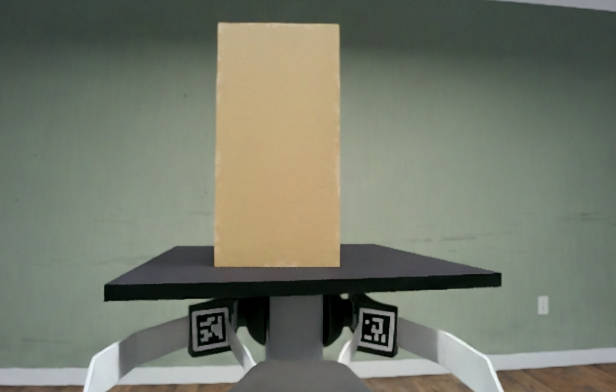

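Ambiguous (pin friction); test further.

Emit:
{"method": "execute_actions", "body": {"actions": [{"r2":{"joints":{"lift_m":0.775},"pace":"slow"},"r1":{"joints":{"arm_m":0.0}}}], "cameras": []}}

Scene clock: 65.30 s.
r1.base_odometry: x=-0.266 y=+1.718 heading=+2.750 (m, m, rad; r1's odometry frame)
r1.turned_by_wheels: +0.000 (rad since the last result)
r1.turned_by_imu: +0.000 (rad since the last result)
r1.base_tilt: forward=-0.3 right=-0.2 (deg)
r1.lidar_m: 0.67 0.80 1.54 1.52 2.47 1.85 1.78 1.89 2.18 2.09 2.20 2.99
r1.base_status: not commanded
r1.joint_positions: lift_m=+0.278 arm_m=+0.004 wrist_yaw_rad=+0.000 wrist_pitch_rad=+0.007 wrist_roll_rad=+0.001 gripper_m=+0.070
r1.joint_status: all done
joint sent to its limit — the command would take r1.arm_m past its lower limit, so that joint was sent only as far as its limit.
r1.motor_effort: lift_m=+14(14) arm_m=-6(7) wrist_yaw_rad=+1(2) wrist_pitch_rad=-7(8) wrist_roll_rad=+1(0) gripper_m=-4(1) wheel_0=-2(2) wheel_1=+0(0) wheel_2=-1(1) (%)
r1.hand_pose: x=+0.4629 y=-0.0874 z=+0.4545 quat_wxyz=(+1.000, +0.001, +0.004, +0.000) (m; r1's base frame)
r1.wrist_depth_mm: - - - - - - - / - - - - - - - / - - - - - - - / - - - - - - - / - - - - - - - / 1499 1537 196 1430 197 1618 1618 / 647 931 1060 110 1078 1025 1118
r2.base_odometry: x=-2.636 y=+1.365 heading=+2.970 (m, m, rad; r2's odometry frame)
r2.turned_by_wheels: +0.000 (rad since the last result)
r2.turned_by_imu: +0.000 (rad since the last result)
r2.base_tilt: forward=+0.0 right=-0.1 (deg)
r2.lidar_m: 0.56 2.71 2.16 2.01 2.08 2.77 0.91 0.96 2.86 2.66 0.83 0.68
r2.base_status: not commanded
r2.joint_positions: lift_m=+0.776 arm_m=+0.183 wrist_yaw_rad=-0.001 wrist_pitch_rad=-0.003 wrist_roll_rad=+0.000 gripper_m=-0.029
r2.joint_status: all done
r2.motor_effort: lift_m=+13(15) arm_m=+11(11) wrist_yaw_rad=+1(1) wrist_pitch_rad=+7(15) wrist_roll_rad=+1(0) gripper_m=-22(23) wheel_0=+0(1) wheel_1=-3(3) wheel_2=+4(4) (%)
r2.hand_pose: x=+0.6424 y=-0.0876 z=+0.9546 quat_wxyz=(+1.000, +0.000, -0.001, +0.000) (m; r2's base frame)
r2.wrist_depth_mm: - - - 188 - - - / - - 185 186 - - - / - - 184 184 - - - / - - 182 183 - - - / - - 181 181 249 - - / - - 181 208 181 - - / - 163 - 205 - - -
pictures: none
No camera images: the call's "cameras" was empty. Leave "cameras" out to get every camera's image.


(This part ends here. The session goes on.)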